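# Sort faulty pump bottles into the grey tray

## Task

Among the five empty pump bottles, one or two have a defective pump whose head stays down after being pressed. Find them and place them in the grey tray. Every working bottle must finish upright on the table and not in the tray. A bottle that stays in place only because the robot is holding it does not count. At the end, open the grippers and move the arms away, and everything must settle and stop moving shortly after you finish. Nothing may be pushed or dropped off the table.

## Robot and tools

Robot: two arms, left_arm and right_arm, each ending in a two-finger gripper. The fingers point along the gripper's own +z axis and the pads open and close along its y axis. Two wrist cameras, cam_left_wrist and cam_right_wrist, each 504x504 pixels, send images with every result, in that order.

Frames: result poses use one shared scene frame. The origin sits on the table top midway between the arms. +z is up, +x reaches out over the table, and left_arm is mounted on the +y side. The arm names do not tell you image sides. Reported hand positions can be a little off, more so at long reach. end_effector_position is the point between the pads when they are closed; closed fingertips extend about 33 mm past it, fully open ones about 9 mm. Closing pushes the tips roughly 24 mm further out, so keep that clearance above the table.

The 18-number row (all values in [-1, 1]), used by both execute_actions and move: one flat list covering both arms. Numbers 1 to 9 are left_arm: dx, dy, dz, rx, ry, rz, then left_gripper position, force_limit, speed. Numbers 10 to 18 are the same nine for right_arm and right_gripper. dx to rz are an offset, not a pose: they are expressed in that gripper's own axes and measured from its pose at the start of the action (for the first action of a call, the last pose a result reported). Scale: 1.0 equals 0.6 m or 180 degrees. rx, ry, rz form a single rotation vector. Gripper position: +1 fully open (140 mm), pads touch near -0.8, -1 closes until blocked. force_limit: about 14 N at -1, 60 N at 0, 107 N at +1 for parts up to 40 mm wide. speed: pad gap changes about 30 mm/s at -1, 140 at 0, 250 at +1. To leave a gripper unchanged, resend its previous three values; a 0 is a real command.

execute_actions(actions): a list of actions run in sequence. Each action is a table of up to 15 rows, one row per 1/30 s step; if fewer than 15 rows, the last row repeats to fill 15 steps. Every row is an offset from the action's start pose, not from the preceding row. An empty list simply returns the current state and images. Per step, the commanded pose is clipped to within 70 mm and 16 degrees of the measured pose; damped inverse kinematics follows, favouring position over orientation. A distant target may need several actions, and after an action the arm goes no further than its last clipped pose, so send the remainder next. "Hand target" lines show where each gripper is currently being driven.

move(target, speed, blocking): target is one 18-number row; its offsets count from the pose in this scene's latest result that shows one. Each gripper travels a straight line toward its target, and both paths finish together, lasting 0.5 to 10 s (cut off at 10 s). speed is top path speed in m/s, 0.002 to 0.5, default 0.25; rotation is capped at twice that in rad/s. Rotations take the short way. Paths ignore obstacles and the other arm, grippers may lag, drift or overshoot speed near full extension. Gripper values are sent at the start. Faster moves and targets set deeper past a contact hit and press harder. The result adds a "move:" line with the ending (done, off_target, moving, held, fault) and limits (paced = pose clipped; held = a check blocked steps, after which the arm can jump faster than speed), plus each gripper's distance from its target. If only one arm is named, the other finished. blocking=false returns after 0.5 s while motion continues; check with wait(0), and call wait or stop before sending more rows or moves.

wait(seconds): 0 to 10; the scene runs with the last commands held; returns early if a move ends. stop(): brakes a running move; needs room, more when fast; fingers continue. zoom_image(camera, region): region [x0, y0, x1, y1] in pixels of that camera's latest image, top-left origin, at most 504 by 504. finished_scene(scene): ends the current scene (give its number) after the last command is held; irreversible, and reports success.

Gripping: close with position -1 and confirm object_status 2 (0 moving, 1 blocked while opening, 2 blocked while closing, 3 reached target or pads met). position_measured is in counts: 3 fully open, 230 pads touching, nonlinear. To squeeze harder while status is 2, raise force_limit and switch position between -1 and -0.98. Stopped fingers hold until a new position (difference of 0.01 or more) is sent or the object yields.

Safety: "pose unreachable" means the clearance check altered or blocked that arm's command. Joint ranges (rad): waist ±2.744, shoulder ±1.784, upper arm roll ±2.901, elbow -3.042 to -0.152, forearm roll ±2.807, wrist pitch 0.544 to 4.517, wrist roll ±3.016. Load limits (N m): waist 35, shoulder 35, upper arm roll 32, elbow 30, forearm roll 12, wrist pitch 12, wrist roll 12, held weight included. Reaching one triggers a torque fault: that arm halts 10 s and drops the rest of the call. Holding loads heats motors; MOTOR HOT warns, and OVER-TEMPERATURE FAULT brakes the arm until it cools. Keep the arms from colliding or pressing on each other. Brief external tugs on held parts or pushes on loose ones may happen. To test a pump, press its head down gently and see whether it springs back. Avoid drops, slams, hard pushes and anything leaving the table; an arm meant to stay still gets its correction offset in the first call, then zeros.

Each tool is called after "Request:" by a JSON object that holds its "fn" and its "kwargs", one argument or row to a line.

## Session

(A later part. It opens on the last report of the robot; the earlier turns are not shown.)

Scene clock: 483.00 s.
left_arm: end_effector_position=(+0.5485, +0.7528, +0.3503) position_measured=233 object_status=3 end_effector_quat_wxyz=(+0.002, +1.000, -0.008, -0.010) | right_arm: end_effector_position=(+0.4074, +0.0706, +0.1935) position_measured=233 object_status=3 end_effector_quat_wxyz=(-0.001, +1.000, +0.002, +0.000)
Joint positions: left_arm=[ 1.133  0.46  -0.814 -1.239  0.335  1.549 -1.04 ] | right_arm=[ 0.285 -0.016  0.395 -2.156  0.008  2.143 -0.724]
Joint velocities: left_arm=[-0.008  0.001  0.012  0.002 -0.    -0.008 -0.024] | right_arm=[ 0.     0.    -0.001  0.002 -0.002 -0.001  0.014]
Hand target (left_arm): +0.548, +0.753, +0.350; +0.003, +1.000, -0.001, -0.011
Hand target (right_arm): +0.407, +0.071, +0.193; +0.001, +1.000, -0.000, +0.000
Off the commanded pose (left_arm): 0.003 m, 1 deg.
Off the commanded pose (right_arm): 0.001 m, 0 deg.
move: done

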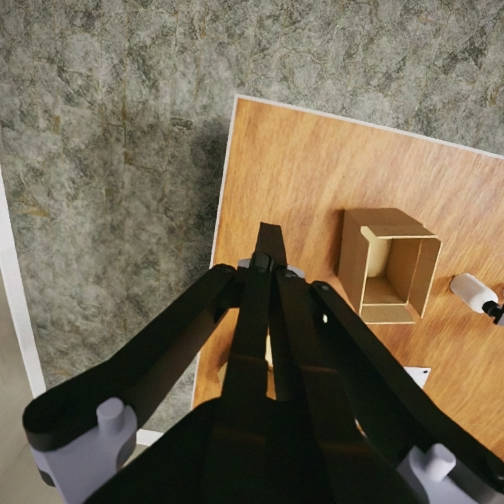

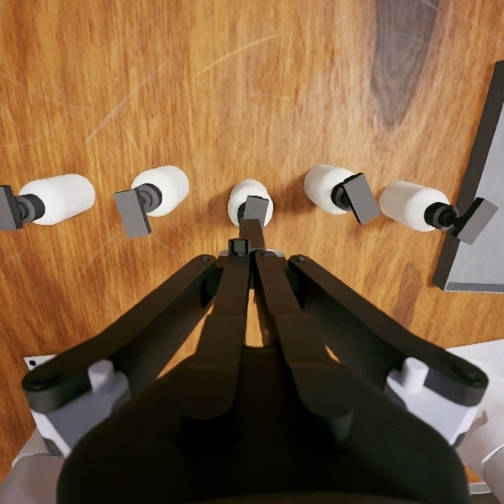

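Request:
{"fn": "move", "kwargs": {
  "target": [0.219,0.338,0.033,0.0013,0.0064,-0.005,-1,0,0,-0.004,0,0.0645,0,0,0,-1,0,0],
  "speed": 0.25
}}

Request:
{"fn": "move", "kwargs": {
  "target": [0,0,0,0,0,0,-1,0,0,-0.003,0,-0.06,0,0,0,-1,0,0],
  "speed": 0.1
}}

Scene clock: 494.33 s.
left_arm: end_effector_position=(+0.6766, +0.5521, +0.3273) position_measured=233 object_status=3 end_effector_quat_wxyz=(-0.005, +1.000, -0.007, -0.001) | right_arm: end_effector_position=(+0.4074, +0.0716, +0.1591) position_measured=233 object_status=3 end_effector_quat_wxyz=(-0.003, +1.000, +0.001, +0.002)
Joint positions: left_arm=[ 0.758  0.472 -0.786 -1.28   0.338  1.622 -1.404] | right_arm=[ 0.289  0.026  0.395 -2.206 -0.011  2.238 -0.709]
Joint velocities: left_arm=[-0.006 -0.     0.006  0.002 -0.001 -0.001 -0.027] | right_arm=[-0.    -0.    -0.002 -0.    -0.001  0.001  0.003]
Hand target (left_arm): +0.676, +0.552, +0.327; -0.004, +1.000, +0.000, -0.002
Hand target (right_arm): +0.405, +0.071, +0.155; -0.000, +1.000, +0.002, +0.000
Off the commanded pose (left_arm): 0.005 m, 1 deg.
Off the commanded pose (right_arm): 0.005 m, 0 deg.
move: off_target (left_arm, right_arm)

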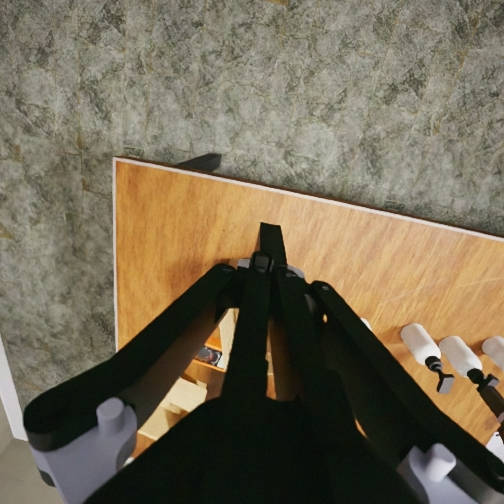

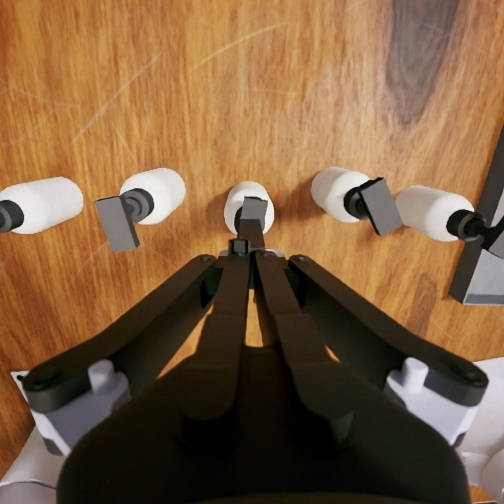

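Scene clock: 495.30 s.
left_arm: end_effector_position=(+0.6766, +0.5521, +0.3273) position_measured=233 object_status=3 end_effector_quat_wxyz=(-0.005, +1.000, -0.007, -0.001) | right_arm: end_effector_position=(+0.4060, +0.0719, +0.1944) position_measured=233 object_status=3 end_effector_quat_wxyz=(-0.003, +1.000, +0.000, +0.004)
Joint positions: left_arm=[ 0.758  0.472 -0.786 -1.28   0.338  1.622 -1.404] | right_arm=[ 0.289 -0.025  0.395 -2.167  0.01   2.154 -0.719]
Joint velocities: left_arm=[-0.002 -0.     0.002  0.001 -0.     0.001 -0.   ] | right_arm=[ 0.    -0.002  0.001 -0.001  0.002 -0.011 -0.003]
Hand target (left_arm): +0.677, +0.552, +0.327; -0.005, +1.000, -0.007, -0.001
Hand target (right_arm): +0.405, +0.071, +0.195; -0.003, +1.000, +0.002, +0.002
Off the commanded pose (left_arm): 0.000 m, 0 deg.
Off the commanded pose (right_arm): 0.001 m, 0 deg.
move: done

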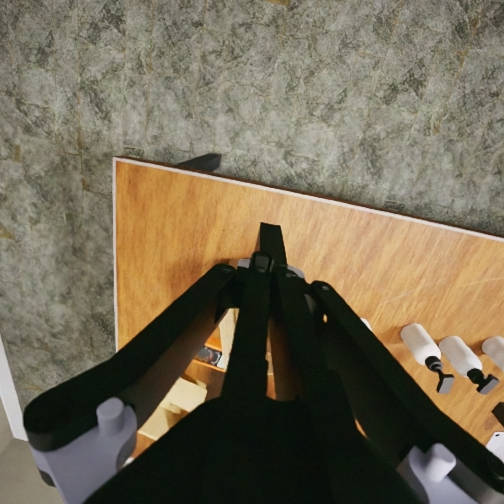

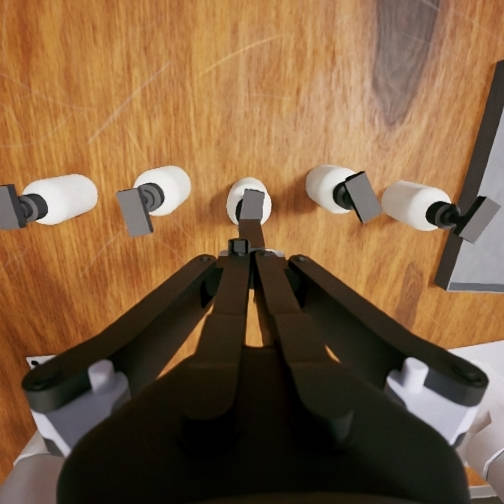

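Request:
{"fn": "zoom_image", "kwargs": {
  "camera": "cam_left_wrist",
  "region": [384, 300, 504, 420]
}}

Region (384, 300, 504, 420) of cam_left_wrist's 504x504 image, scaled by 4.200, with more detail than that image has.

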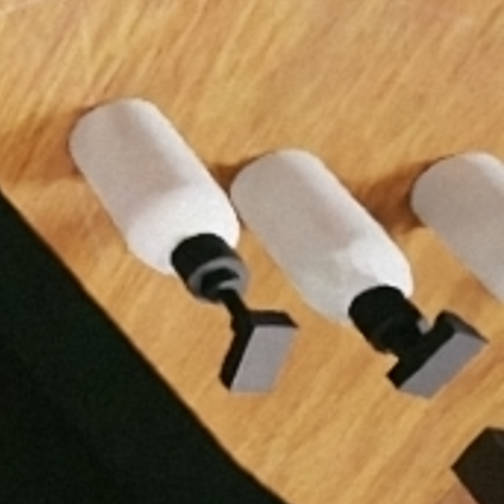

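Request:
{"fn": "execute_actions", "kwargs": {
  "actions": []
}}

Request:
{"fn": "zoom_image", "kwargs": {
  "camera": "cam_left_wrist",
  "region": [384, 300, 504, 420]
}}

Request:
{"fn": "zoom_image", "kwargs": {
  "camera": "cam_right_wrist",
  "region": [190, 150, 400, 260]
}}

Scene clock: 498.57 s.
left_arm: end_effector_position=(+0.6766, +0.5521, +0.3273) position_measured=233 object_status=3 end_effector_quat_wxyz=(-0.005, +1.000, -0.007, -0.001) | right_arm: end_effector_position=(+0.4056, +0.0715, +0.1943) position_measured=233 object_status=3 end_effector_quat_wxyz=(-0.003, +1.000, +0.001, +0.003)
Joint positions: left_arm=[ 0.758  0.472 -0.786 -1.28   0.338  1.622 -1.404] | right_arm=[ 0.289 -0.025  0.395 -2.167  0.01   2.152 -0.721]
Joint velocities: left_arm=[ 0.     0.    -0.001 -0.     0.     0.     0.001] | right_arm=[-0.001  0.    -0.    -0.001 -0.    -0.     0.001]
Hand target (left_arm): +0.677, +0.552, +0.327; -0.005, +1.000, -0.007, -0.001
Hand target (right_arm): +0.405, +0.071, +0.195; -0.003, +1.000, +0.002, +0.002
Off the commanded pose (left_arm): 0.000 m, 0 deg.
Off the commanded pose (right_arm): 0.001 m, 0 deg.

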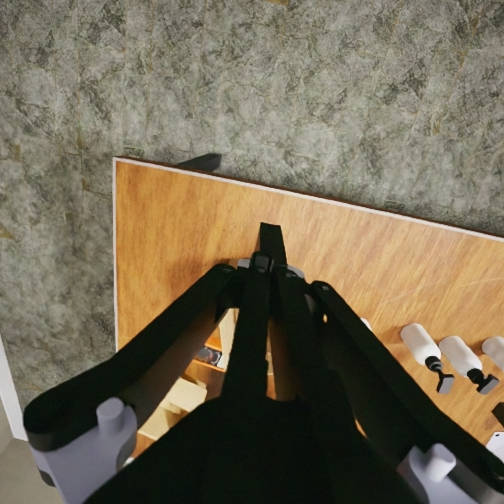

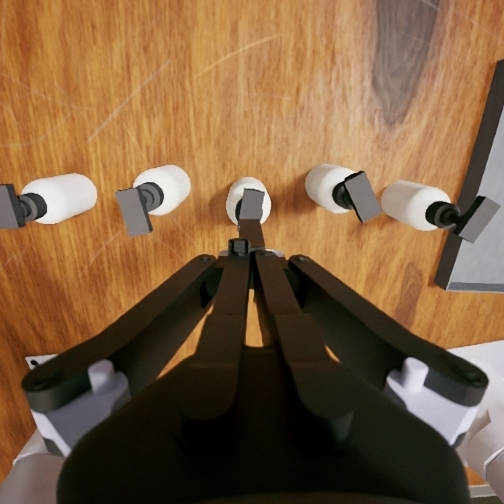

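Region (384, 300, 504, 420) of cam_left_wrist's 504x504 image, scaled by 4.200, with more detail than that image has.

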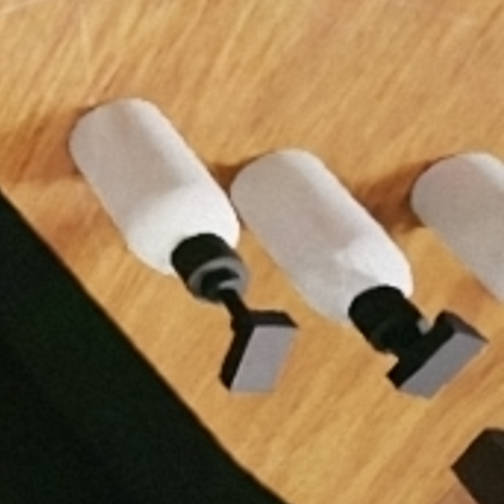

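Region (190, 150, 400, 260) of cam_right_wrist's 504x504 image, scaled by 2.400, with more detail than that image has; it fills the top 264 rows of this view, and the rest is white.

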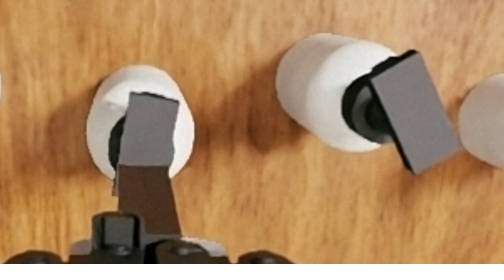

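Request:
{"fn": "move", "kwargs": {
  "target": [0.045,0.42,0.045,-0.003,0.0006,-0.0045,0.2,0,0.5,0.003,0,0.2105,-0.002,-0.002,0.1667,0.2,0,1],
  "speed": 0.25
}}

Scene clock: 545.47 s.
left_arm: end_effector_position=(+0.7001, +0.3048, +0.2946) position_measured=104 object_status=3 end_effector_quat_wxyz=(-0.006, +1.000, -0.004, -0.003) | right_arm: end_effector_position=(+0.4073, +0.0715, +0.0677) position_measured=104 object_status=3 end_effector_quat_wxyz=(+0.001, +0.968, -0.253, -0.002)
Joint positions: left_arm=[ 0.429  0.419 -0.787 -1.435  0.307  1.724 -1.784] | right_arm=[ 0.377  0.191  0.304 -2.264 -0.083  2.442 -0.146]
Joint velocities: left_arm=[ 0.001  0.001 -0.001  0.002 -0.    -0.001 -0.016] | right_arm=[ 0.005 -0.    -0.004  0.    -0.001  0.     0.032]
Hand target (left_arm): +0.701, +0.304, +0.296; -0.005, +1.000, +0.001, -0.002
Hand target (right_arm): +0.409, +0.072, +0.068; -0.000, +0.966, -0.258, -0.000
Off the commanded pose (left_arm): 0.006 m, 1 deg.
Off the commanded pose (right_arm): 0.001 m, 1 deg.
move: off_target (left_arm)

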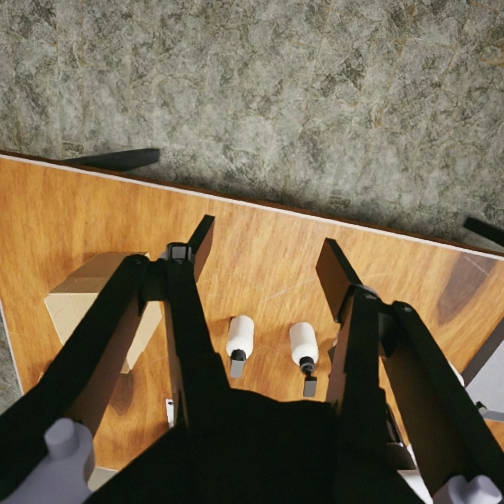

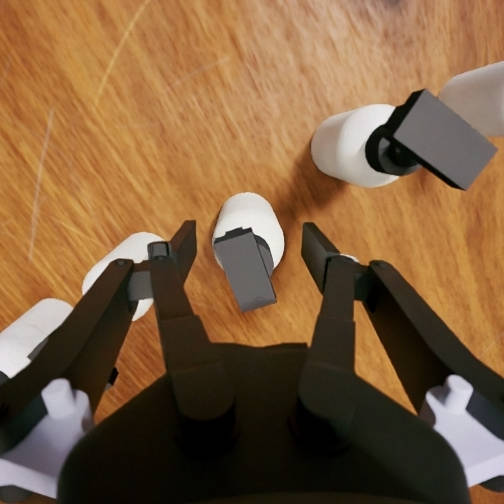

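Request:
{"fn": "move", "kwargs": {
  "target": [-0.485,0.022,0.142,-0.004,0.002,-0.0025,0.2,0,0.5,0,0,0,0,0,0,-1,-0.2,-0.3],
  "speed": 0.3
}}

Scene clock: 549.70 s.
left_arm: end_effector_position=(+0.4117, +0.2921, +0.2059) position_measured=104 object_status=3 end_effector_quat_wxyz=(+0.009, +1.000, +0.012, +0.004) | right_arm: end_effector_position=(+0.4076, +0.0717, +0.0681) position_measured=159 object_status=2 end_effector_quat_wxyz=(+0.000, +0.967, -0.255, -0.002)
Joint positions: left_arm=[ 0.327 -0.635 -0.532 -2.634 -0.366  2.049 -1.397] | right_arm=[ 0.377  0.19   0.303 -2.264 -0.083  2.442 -0.142]
Joint velocities: left_arm=[-0.007  0.002  0.007 -0.    -0.     0.006  0.027] | right_arm=[-0.001  0.     0.     0.001 -0.001 -0.    -0.001]
Hand target (left_arm): +0.412, +0.293, +0.205; +0.008, +1.000, +0.005, +0.005
Hand target (right_arm): +0.407, +0.072, +0.068; +0.001, +0.968, -0.253, -0.002
Off the commanded pose (left_arm): 0.007 m, 2 deg.
Off the commanded pose (right_arm): 0.000 m, 0 deg.
move: off_target (left_arm)

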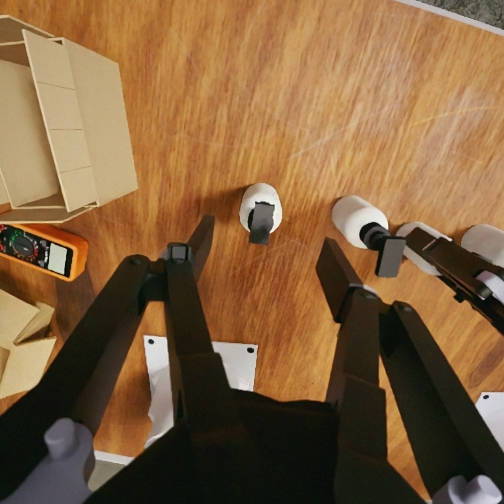

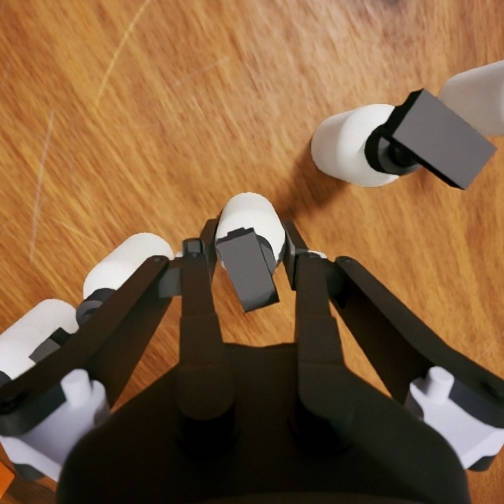

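Request:
{"fn": "move", "kwargs": {
  "target": [-0.023,-0.0133,0.068,0.0057,-0.0025,0.0076,0.2,0,0.5,0,0,-0.285,0,0,0,-1,-0.2,-0.3],
  "speed": 0.25
}}

Scene clock: 562.63 s.
left_arm: end_effector_position=(+0.3989, +0.3005, +0.1663) position_measured=104 object_status=3 end_effector_quat_wxyz=(-0.002, +1.000, +0.003, +0.000) | right_arm: end_effector_position=(+0.4077, +0.0732, +0.2392) position_measured=159 object_status=2 end_effector_quat_wxyz=(-0.001, +0.967, -0.255, +0.000)
Joint positions: left_arm=[ 0.315 -0.617 -0.553 -2.728 -0.368  2.154 -1.378] | right_arm=[ 0.369 -0.054  0.31  -2.078  0.019  2.029 -0.211]
Joint velocities: left_arm=[-0.001  0.001  0.    -0.001  0.     0.003 -0.   ] | right_arm=[-0.    -0.001 -0.001 -0.     0.    -0.012 -0.008]
Hand target (left_arm): +0.398, +0.300, +0.165; -0.001, +1.000, +0.001, +0.000
Hand target (right_arm): +0.408, +0.072, +0.239; -0.000, +0.967, -0.254, -0.002
Off the commanded pose (left_arm): 0.002 m, 0 deg.
Off the commanded pose (right_arm): 0.002 m, 0 deg.
move: done

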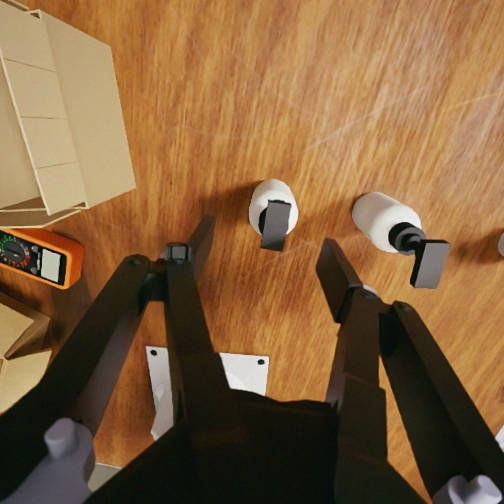

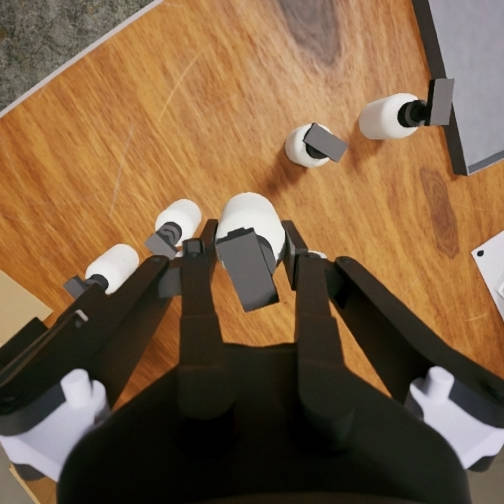

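Request:
{"fn": "zoom_image", "kwargs": {
  "camera": "cam_left_wrist",
  "region": [190, 160, 350, 290]
}}

Region (190, 160, 350, 290) of cam_left_wrist's 504x504 image, scaled by 3.150, with more detail than that image has; it fills the top 410 rows of this view, and the rest is white.

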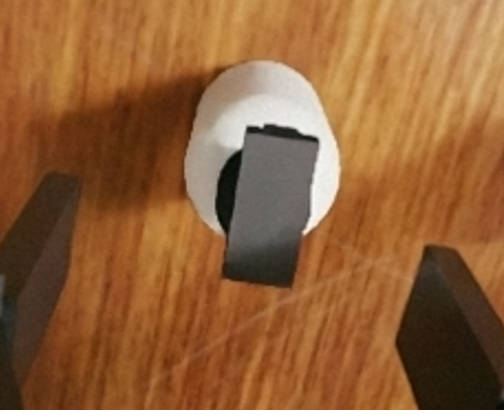

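Request:
{"fn": "move", "kwargs": {
  "target": [0.004,0.0075,0.1733,0,0,0,0.2,0,0.5,0.469,0.516,0.023,0,0,0,-1,-0.2,-0.3],
  "speed": 0.35
}}

Scene clock: 583.10 s.
left_arm: end_effector_position=(+0.4018, +0.3002, +0.0636) position_measured=104 object_status=3 end_effector_quat_wxyz=(-0.005, +1.000, +0.002, -0.001) | right_arm: end_effector_position=(+0.4961, -0.3339, +0.2245) position_measured=159 object_status=2 end_effector_quat_wxyz=(-0.003, +0.965, -0.262, -0.001)
Joint positions: left_arm=[ 0.398 -0.345 -0.715 -2.828 -0.375  2.525 -1.409] | right_arm=[ 0.186 -0.35  -0.344 -2.409 -0.126  2.073 -0.945]
Joint velocities: left_arm=[ 0.002  0.001 -0.002 -0.001  0.     0.001  0.001] | right_arm=[-0.001  0.    -0.001  0.     0.001  0.001 -0.029]
Hand target (left_arm): +0.402, +0.301, +0.063; -0.006, +1.000, +0.005, -0.001
Hand target (right_arm): +0.498, -0.335, +0.225; -0.002, +0.967, -0.255, +0.001
Off the commanded pose (left_arm): 0.004 m, 0 deg.
Off the commanded pose (right_arm): 0.004 m, 1 deg.
move: off_target (left_arm, right_arm)

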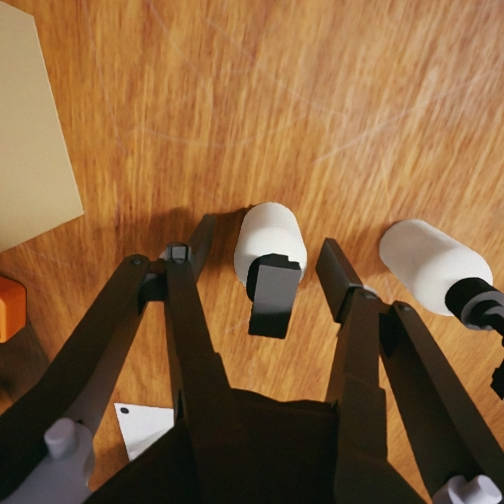

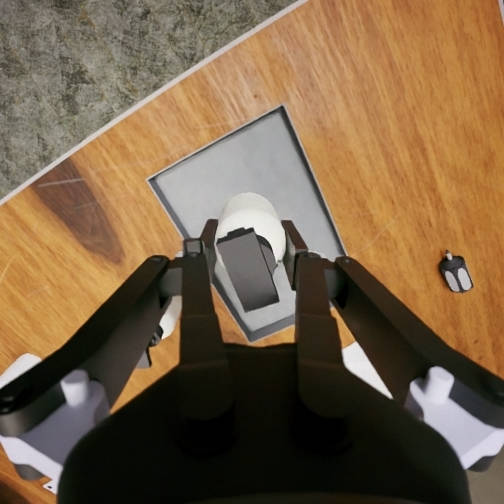

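Request:
{"fn": "move", "kwargs": {
  "target": [-0.005,0.005,0,0,0,0,-1,-0.2,-0.7,0,0,0.2325,-0.002,0,0,-1,-0.2,-0.3],
  "speed": 0.25
}}

Scene clock: 589.70 s.
left_arm: end_effector_position=(+0.4013, +0.2976, +0.0646) position_measured=159 object_status=2 end_effector_quat_wxyz=(-0.006, +1.000, +0.000, +0.001) | right_arm: end_effector_position=(+0.4941, -0.3341, +0.0849) position_measured=159 object_status=2 end_effector_quat_wxyz=(+0.003, +0.965, -0.264, -0.004)
Joint positions: left_arm=[ 0.388 -0.353 -0.715 -2.831 -0.382  2.525 -1.409] | right_arm=[ 0.2   -0.109 -0.383 -2.578 -0.07   2.467 -0.988]
Joint velocities: left_arm=[-0.001  0.001 -0.001  0.001 -0.001 -0.001 -0.   ] | right_arm=[ 0.001 -0.001 -0.     0.001  0.003  0.01  -0.012]
Hand target (left_arm): +0.399, +0.297, +0.064; -0.005, +1.000, +0.002, -0.001
Hand target (right_arm): +0.496, -0.334, +0.085; +0.001, +0.965, -0.262, -0.002
Off the commanded pose (left_arm): 0.003 m, 0 deg.
Off the commanded pose (right_arm): 0.002 m, 0 deg.
move: done

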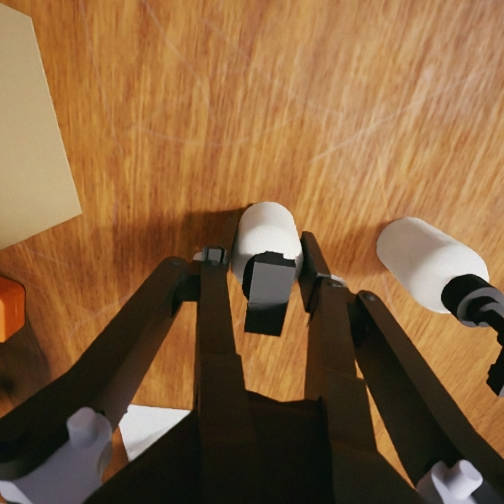

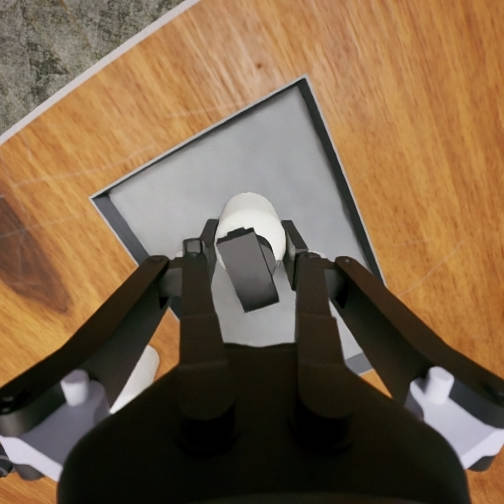

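Request:
{"fn": "move", "kwargs": {
  "target": [0.25,0,-0.258,-0.004,0,0,-1,-0.2,-0.7,0.002,0,0.0235,0.001,0.002,0,-1,-0.2,-0.3],
  "speed": 0.3
}}

Scene clock: 594.17 s.
left_arm: end_effector_position=(+0.5490, +0.2915, +0.2210) position_measured=159 object_status=2 end_effector_quat_wxyz=(+0.002, +1.000, -0.008, +0.002) | right_arm: end_effector_position=(+0.4953, -0.3348, +0.0718) position_measured=159 object_status=2 end_effector_quat_wxyz=(+0.003, +0.964, -0.264, -0.000)
Joint positions: left_arm=[ 0.558 -0.172 -0.75  -2.209 -0.139  2.082 -1.531] | right_arm=[ 0.2   -0.077 -0.383 -2.589 -0.059  2.515 -0.996]
Joint velocities: left_arm=[ 0.     0.002 -0.001  0.001  0.004 -0.013 -0.025] | right_arm=[ 0.001  0.002  0.    -0.     0.001  0.001  0.001]
Hand target (left_arm): +0.549, +0.292, +0.221; +0.001, +1.000, -0.003, -0.000
Hand target (right_arm): +0.495, -0.335, +0.071; +0.002, +0.965, -0.264, -0.000
Off the commanded pose (left_arm): 0.005 m, 1 deg.
Off the commanded pose (right_arm): 0.001 m, 0 deg.
move: off_target (left_arm)

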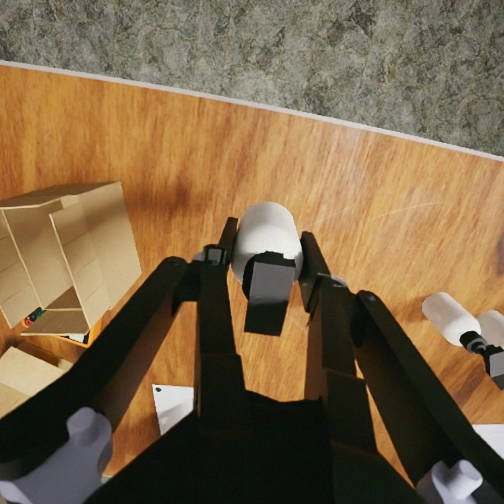

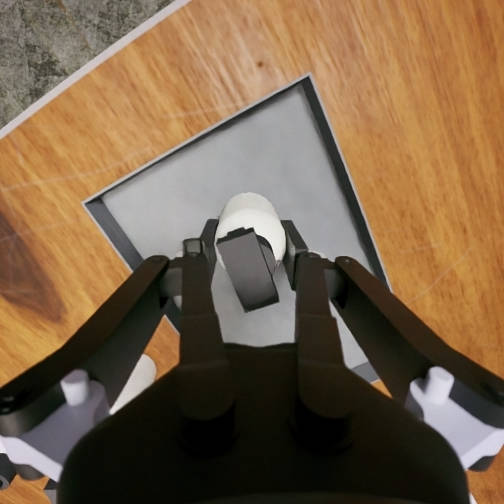

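Request:
{"fn": "move", "kwargs": {
  "target": [0.129,0.15,0,0.001,-0.001,-0.005,-1,-0.2,-0.7,0,0,0.001,0,0,0,0.2,-0.2,0],
  "speed": 0.25
}}

Scene clock: 604.23 s.
left_arm: end_effector_position=(+0.6240, +0.2008, +0.2213) position_measured=159 object_status=2 end_effector_quat_wxyz=(-0.003, +1.000, -0.008, -0.001) | right_arm: end_effector_position=(+0.4953, -0.3348, +0.0717) position_measured=104 object_status=3 end_effector_quat_wxyz=(+0.003, +0.965, -0.264, -0.000)
Joint positions: left_arm=[ 0.384  0.201 -0.802 -1.878  0.165  2.009 -1.893] | right_arm=[ 0.2   -0.077 -0.383 -2.59  -0.059  2.515 -0.996]
Joint velocities: left_arm=[-0.005  0.001  0.007  0.    -0.001 -0.005 -0.028] | right_arm=[-0.    -0.001  0.001  0.001 -0.     0.    -0.001]
Hand target (left_arm): +0.624, +0.202, +0.222; -0.005, +1.000, -0.002, -0.002
Hand target (right_arm): +0.495, -0.335, +0.071; +0.003, +0.964, -0.264, -0.000
Off the commanded pose (left_arm): 0.001 m, 1 deg.
Off the commanded pose (right_arm): 0.001 m, 0 deg.
move: done

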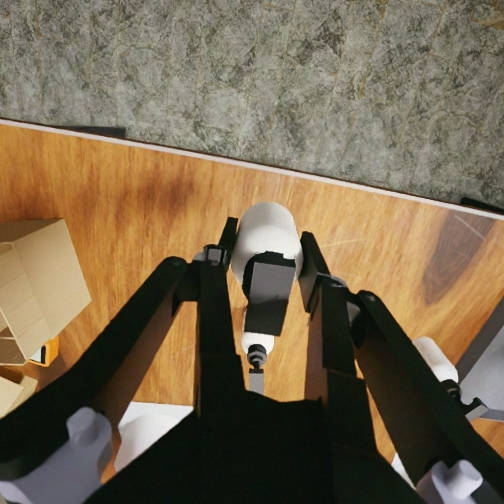

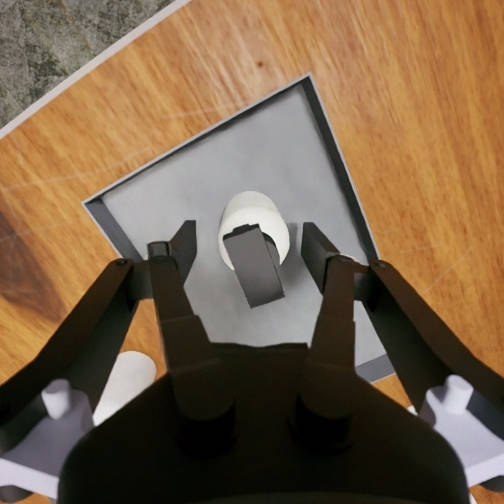

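Request:
{"fn": "move", "kwargs": {
  "target": [-0.059,0.369,-0.023,-0.002,0,0.106,-1,-0.2,-0.7,0,0,-0.21,0,0,0,0.2,-0.2,0],
  "speed": 0.3
}}

Scene clock: 611.00 s.
left_arm: end_effector_position=(+0.5855, -0.0182, +0.2322) position_measured=159 object_status=2 end_effector_quat_wxyz=(-0.005, +0.984, -0.180, -0.001) | right_arm: end_effector_position=(+0.4961, -0.3327, +0.1968) position_measured=104 object_status=3 end_effector_quat_wxyz=(+0.001, +0.965, -0.262, -0.000)
Joint positions: left_arm=[-0.014  0.414 -0.842 -1.629  0.328  1.889 -1.989] | right_arm=[ 0.178 -0.318 -0.338 -2.455 -0.125  2.15  -0.942]
Joint velocities: left_arm=[-0.011  0.     0.008  0.001  0.001 -0.005 -0.008] | right_arm=[ 0.001 -0.001 -0.     0.    -0.    -0.009  0.004]
Hand target (left_arm): +0.586, -0.018, +0.233; -0.006, +0.984, -0.176, -0.002
Hand target (right_arm): +0.495, -0.333, +0.198; +0.003, +0.965, -0.264, -0.001
Off the commanded pose (left_arm): 0.002 m, 1 deg.
Off the commanded pose (right_arm): 0.002 m, 0 deg.
move: done

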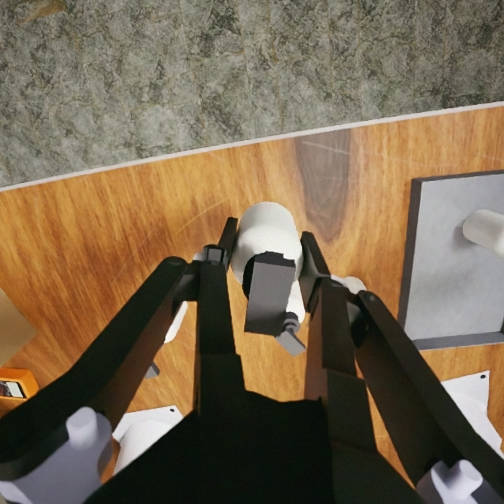

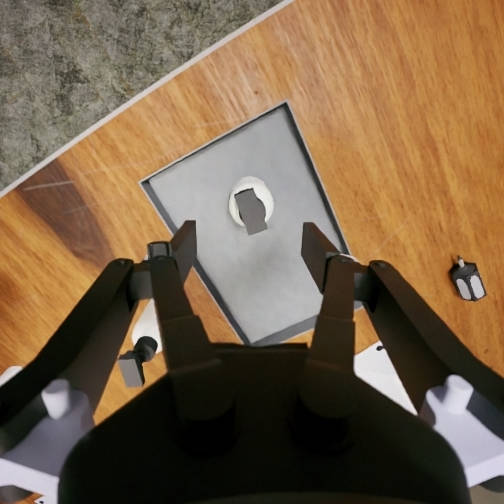

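Request:
{"fn": "move", "kwargs": {
  "target": [-0.178,0.543,-0.025,-0.003,0,0.107,-1,-0.2,-0.7,-0.006,0.636,-0.122,0,0,0,0.2,-0.2,0],
  "speed": 0.3
}}

Scene clock: 622.10 s.
left_arm: end_effector_position=(+0.3737, -0.2842, +0.2436) position_measured=159 object_status=2 end_effector_quat_wxyz=(-0.006, +0.938, -0.347, +0.001) | right_arm: end_effector_position=(+0.3003, -0.6571, +0.2706) position_measured=104 object_status=3 end_effector_quat_wxyz=(-0.001, +0.964, -0.267, +0.002)
Joint positions: left_arm=[-0.662  0.624 -0.811 -1.304  0.453  1.738 -2.173] | right_arm=[-0.093 -0.745 -0.824 -2.385 -0.533  1.793 -1.492]
Joint velocities: left_arm=[-0.001  0.     0.002 -0.001 -0.001 -0.003 -0.002] | right_arm=[ 0.002 -0.001 -0.002  0.    -0.001 -0.005 -0.027]
Hand target (left_arm): +0.374, -0.284, +0.244; -0.006, +0.939, -0.344, +0.000
Hand target (right_arm): +0.299, -0.658, +0.271; -0.000, +0.965, -0.261, +0.001
Off the commanded pose (left_arm): 0.004 m, 1 deg.
Off the commanded pose (right_arm): 0.003 m, 1 deg.
move: off_target (left_arm)

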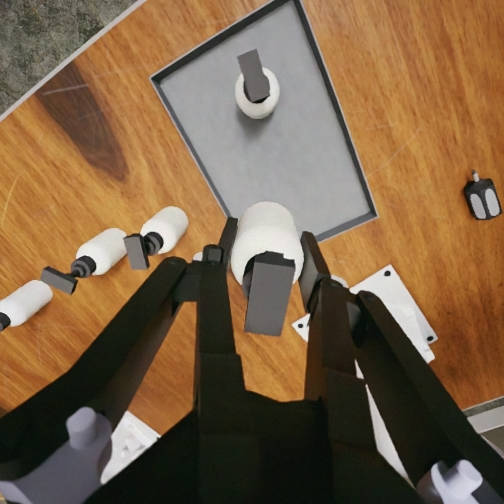

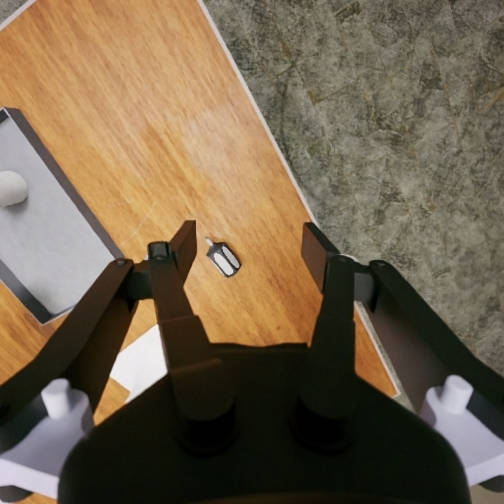

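Request:
{"fn": "move", "kwargs": {
  "target": [0,0,0.256,-0.004,0.001,0,-1,-0.2,-0.7,0,0,0,0,0,0,0.2,-0.2,0],
  "speed": 0.25
}}

Scene clock: 628.33 s.
left_arm: end_effector_position=(+0.3755, -0.2827, +0.0885) position_measured=159 object_status=2 end_effector_quat_wxyz=(-0.001, +0.937, -0.349, -0.003) | right_arm: end_effector_position=(+0.3000, -0.6572, +0.2706) position_measured=104 object_status=3 end_effector_quat_wxyz=(-0.001, +0.964, -0.265, +0.001)
Joint positions: left_arm=[-0.647  0.746 -0.741 -1.523  0.539  2.049 -2.226] | right_arm=[-0.093 -0.745 -0.824 -2.384 -0.533  1.793 -1.497]
Joint velocities: left_arm=[-0.001 -0.002  0.005  0.001  0.001  0.012 -0.011] | right_arm=[-0.001  0.001  0.001 -0.    -0.002  0.001  0.003]
Hand target (left_arm): +0.377, -0.285, +0.090; +0.000, +0.938, -0.346, +0.001
Hand target (right_arm): +0.300, -0.657, +0.271; -0.001, +0.964, -0.267, +0.002
Off the commanded pose (left_arm): 0.002 m, 1 deg.
Off the commanded pose (right_arm): 0.000 m, 0 deg.
move: done

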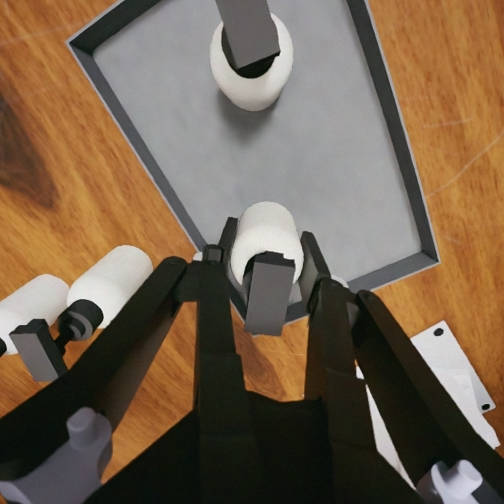

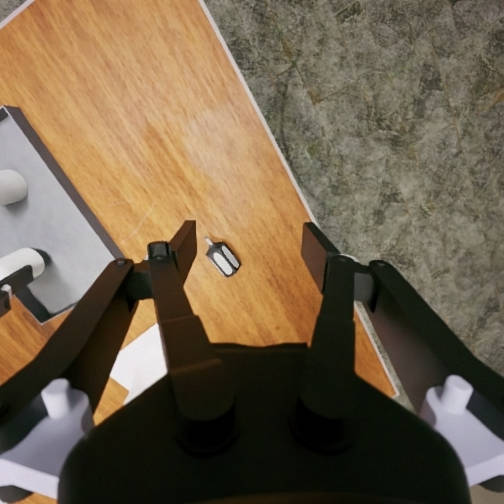

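Request:
{"fn": "move", "kwargs": {
  "target": [0,0.003,0.034,0,0.002,0,-1,-0.2,-0.7,0,0,0,0,0,0,0.2,-0.2,0],
  "speed": 0.04
}}

Scene clock: 630.23 s.
left_arm: end_effector_position=(+0.3748, -0.2833, +0.0693) position_measured=159 object_status=2 end_effector_quat_wxyz=(-0.001, +0.937, -0.350, -0.002) | right_arm: end_effector_position=(+0.3000, -0.6572, +0.2706) position_measured=104 object_status=3 end_effector_quat_wxyz=(-0.001, +0.964, -0.265, +0.001)
Joint positions: left_arm=[-0.657  0.768 -0.724 -1.536  0.554  2.085 -2.234] | right_arm=[-0.093 -0.745 -0.824 -2.384 -0.533  1.793 -1.497]
Joint velocities: left_arm=[-0.003 -0.     0.004 -0.002  0.001  0.016 -0.004] | right_arm=[ 0.     0.    -0.001 -0.001 -0.     0.001  0.001]
Hand target (left_arm): +0.375, -0.284, +0.068; -0.000, +0.937, -0.349, -0.000
Hand target (right_arm): +0.300, -0.657, +0.271; -0.001, +0.964, -0.265, +0.001
Off the commanded pose (left_arm): 0.001 m, 0 deg.
Off the commanded pose (right_arm): 0.000 m, 0 deg.
move: done

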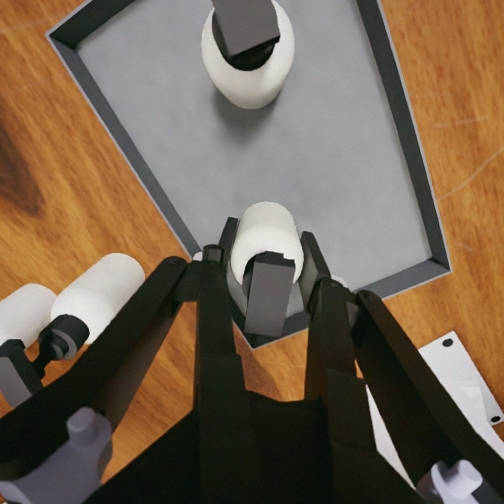

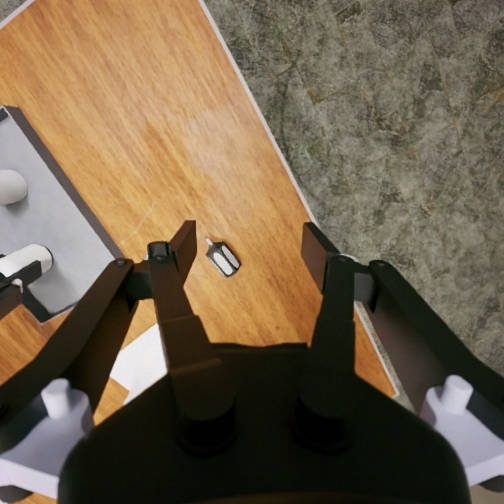

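Request:
{"fn": "execute_actions", "kwargs": {
  "actions": [
    [[0,0,0.002,0,0,0,0.1,-0.2,0,0,0,0,0,0,0,0.2,-0.2,0]]
  ]
}}

Request:
{"fn": "move", "kwargs": {
  "target": [0,0,-0.25,0,0,0,0.1,-0.2,0,0,0,0,0,0,0,0.2,-0.2,0],
  "speed": 0.25
}}

Scene clock: 633.90 s.
left_arm: end_effector_position=(+0.3749, -0.2841, +0.0694) position_measured=117 object_status=3 end_effector_quat_wxyz=(+0.000, +0.937, -0.350, -0.001) | right_arm: end_effector_position=(+0.3000, -0.6572, +0.2706) position_measured=104 object_status=3 end_effector_quat_wxyz=(-0.001, +0.964, -0.265, +0.001)
Joint positions: left_arm=[-0.657  0.768 -0.723 -1.536  0.554  2.088 -2.236] | right_arm=[-0.093 -0.745 -0.824 -2.384 -0.533  1.793 -1.497]
Joint velocities: left_arm=[-0.     0.    -0.    -0.    -0.001 -0.     0.   ] | right_arm=[-0.    -0.001 -0.     0.     0.001 -0.    -0.   ]
Hand target (left_arm): +0.375, -0.283, +0.068; -0.001, +0.937, -0.350, -0.002
Hand target (right_arm): +0.300, -0.657, +0.271; -0.001, +0.964, -0.265, +0.001
Off the commanded pose (left_arm): 0.002 m, 0 deg.
Off the commanded pose (right_arm): 0.000 m, 0 deg.

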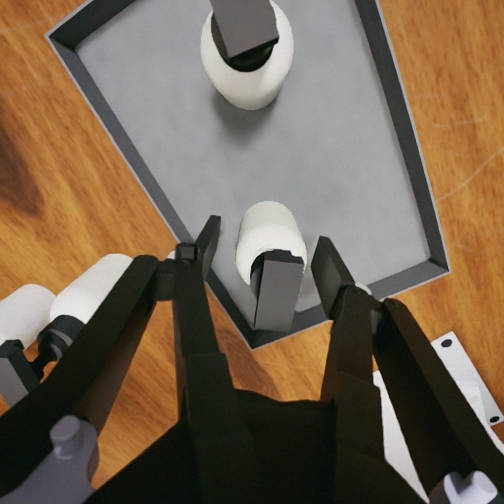

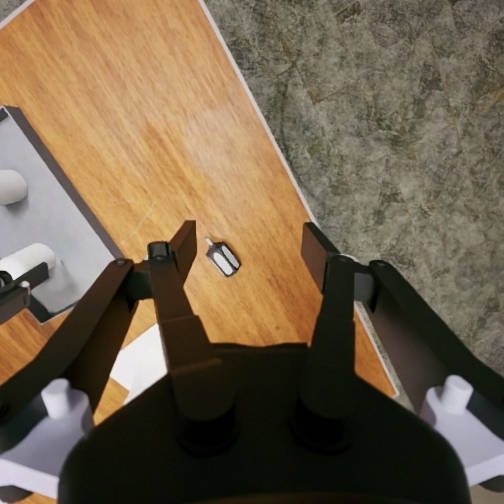

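Scene clock: 635.23 s.
left_arm: end_effector_position=(+0.3741, -0.2825, +0.2189) position_measured=117 object_status=3 end_effector_quat_wxyz=(+0.001, +0.938, -0.348, +0.001) | right_arm: end_effector_position=(+0.3000, -0.6572, +0.2706) position_measured=104 object_status=3 end_effector_quat_wxyz=(-0.001, +0.964, -0.265, +0.001)
Joint positions: left_arm=[-0.631  0.619 -0.814 -1.384  0.449  1.816 -2.176] | right_arm=[-0.093 -0.745 -0.824 -2.384 -0.533  1.793 -1.497]
Joint velocities: left_arm=[ 0.001  0.    -0.003  0.001 -0.001 -0.011  0.007] | right_arm=[-0.001 -0.    -0.001  0.001 -0.001 -0.001  0.001]
Hand target (left_arm): +0.373, -0.282, +0.219; +0.001, +0.936, -0.351, -0.002
Hand target (right_arm): +0.300, -0.657, +0.271; -0.001, +0.964, -0.265, +0.001
Off the commanded pose (left_arm): 0.002 m, 0 deg.
Off the commanded pose (right_arm): 0.000 m, 0 deg.
move: done

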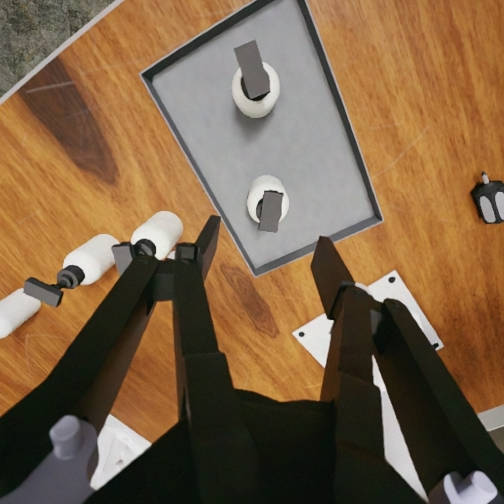

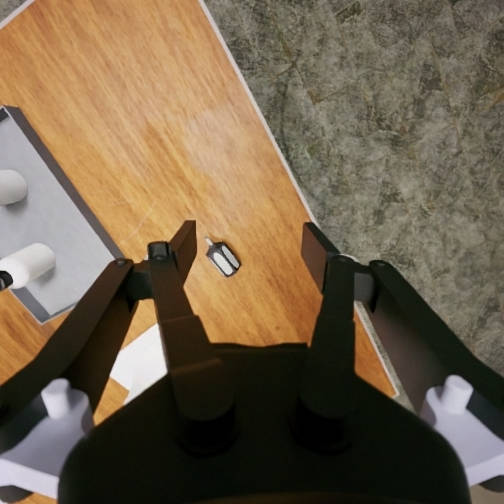

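Request:
{"fn": "move", "kwargs": {
  "target": [-0.2,-0.03,-0.2,0,0,0,0.1,-0.2,0,0,0,0,0,0,0,0.2,-0.2,0],
  "speed": 0.3
}}

Scene clock: 639.63 s.
left_arm: end_effector_position=(+0.2950, -0.1886, +0.3358) position_measured=117 object_status=3 end_effector_quat_wxyz=(+0.003, +0.941, -0.339, +0.000) | right_arm: end_effector_position=(+0.3000, -0.6572, +0.2706) position_measured=104 object_status=3 end_effector_quat_wxyz=(-0.001, +0.964, -0.265, +0.001)
Joint positions: left_arm=[-0.314  0.08  -0.984 -1.714  0.064  1.763 -2.047] | right_arm=[-0.093 -0.745 -0.824 -2.384 -0.533  1.793 -1.497]
Joint velocities: left_arm=[ 0.001 -0.004  0.001 -0.002 -0.007 -0.     0.032] | right_arm=[-0.     0.     0.001 -0.001  0.002  0.     0.001]
Hand target (left_arm): +0.294, -0.188, +0.335; +0.003, +0.939, -0.345, -0.001
Hand target (right_arm): +0.300, -0.657, +0.271; -0.001, +0.964, -0.265, +0.001
Off the commanded pose (left_arm): 0.003 m, 1 deg.
Off the commanded pose (right_arm): 0.000 m, 0 deg.
move: done

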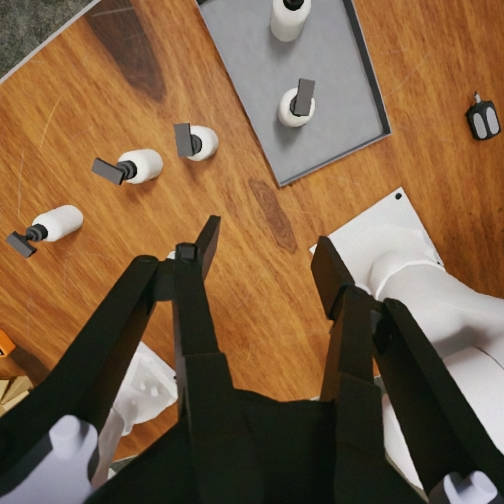

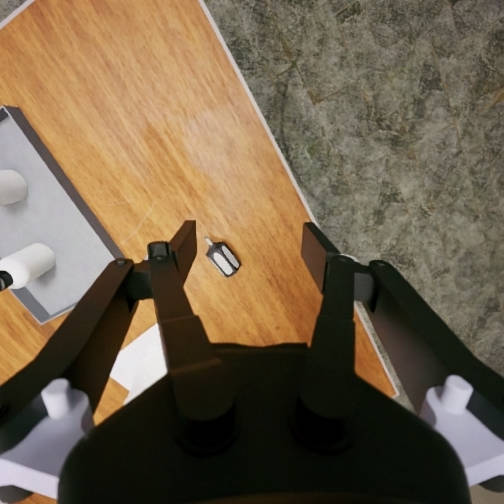

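Request:
{"fn": "execute_actions", "kwargs": {
  "actions": []
}}

Scene clock: 652.33 s.
left_arm: end_effector_position=(+0.2948, -0.1886, +0.3357) position_measured=117 object_status=3 end_effector_quat_wxyz=(+0.003, +0.939, -0.343, +0.000) | right_arm: end_effector_position=(+0.3000, -0.6572, +0.2706) position_measured=104 object_status=3 end_effector_quat_wxyz=(-0.001, +0.964, -0.265, +0.001)
Joint positions: left_arm=[-0.314  0.079 -0.984 -1.714  0.063  1.763 -2.038] | right_arm=[-0.093 -0.745 -0.824 -2.384 -0.533  1.793 -1.497]
Joint velocities: left_arm=[ 0.    -0.    -0.     0.    -0.001 -0.    -0.   ] | right_arm=[-0.     0.002 -0.     0.    -0.     0.001  0.001]
Hand target (left_arm): +0.294, -0.188, +0.335; +0.003, +0.939, -0.345, -0.001
Hand target (right_arm): +0.300, -0.657, +0.271; -0.001, +0.964, -0.265, +0.001
Off the commanded pose (left_arm): 0.003 m, 1 deg.
Off the commanded pose (right_arm): 0.000 m, 0 deg.

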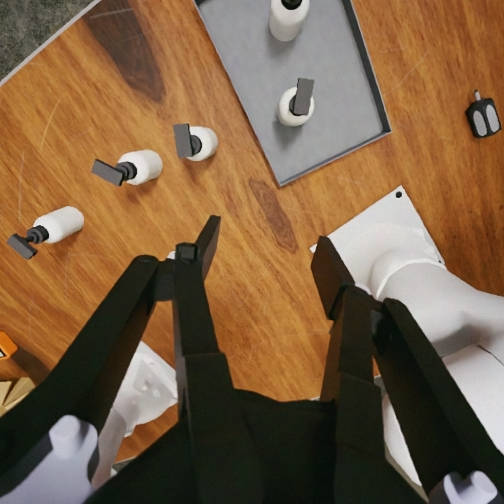

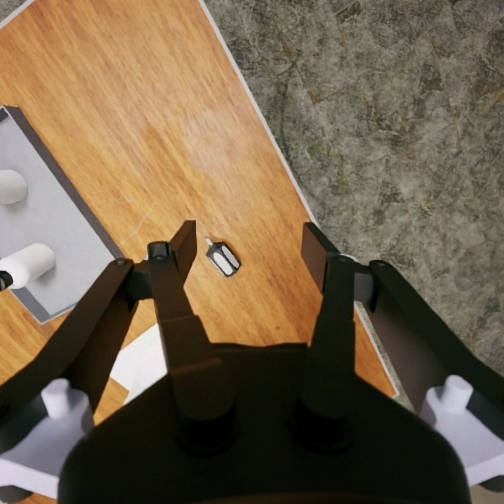

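Request:
{"fn": "finished_scene", "kwargs": {
  "scene": 1
}}

The scene is finished: the task was done.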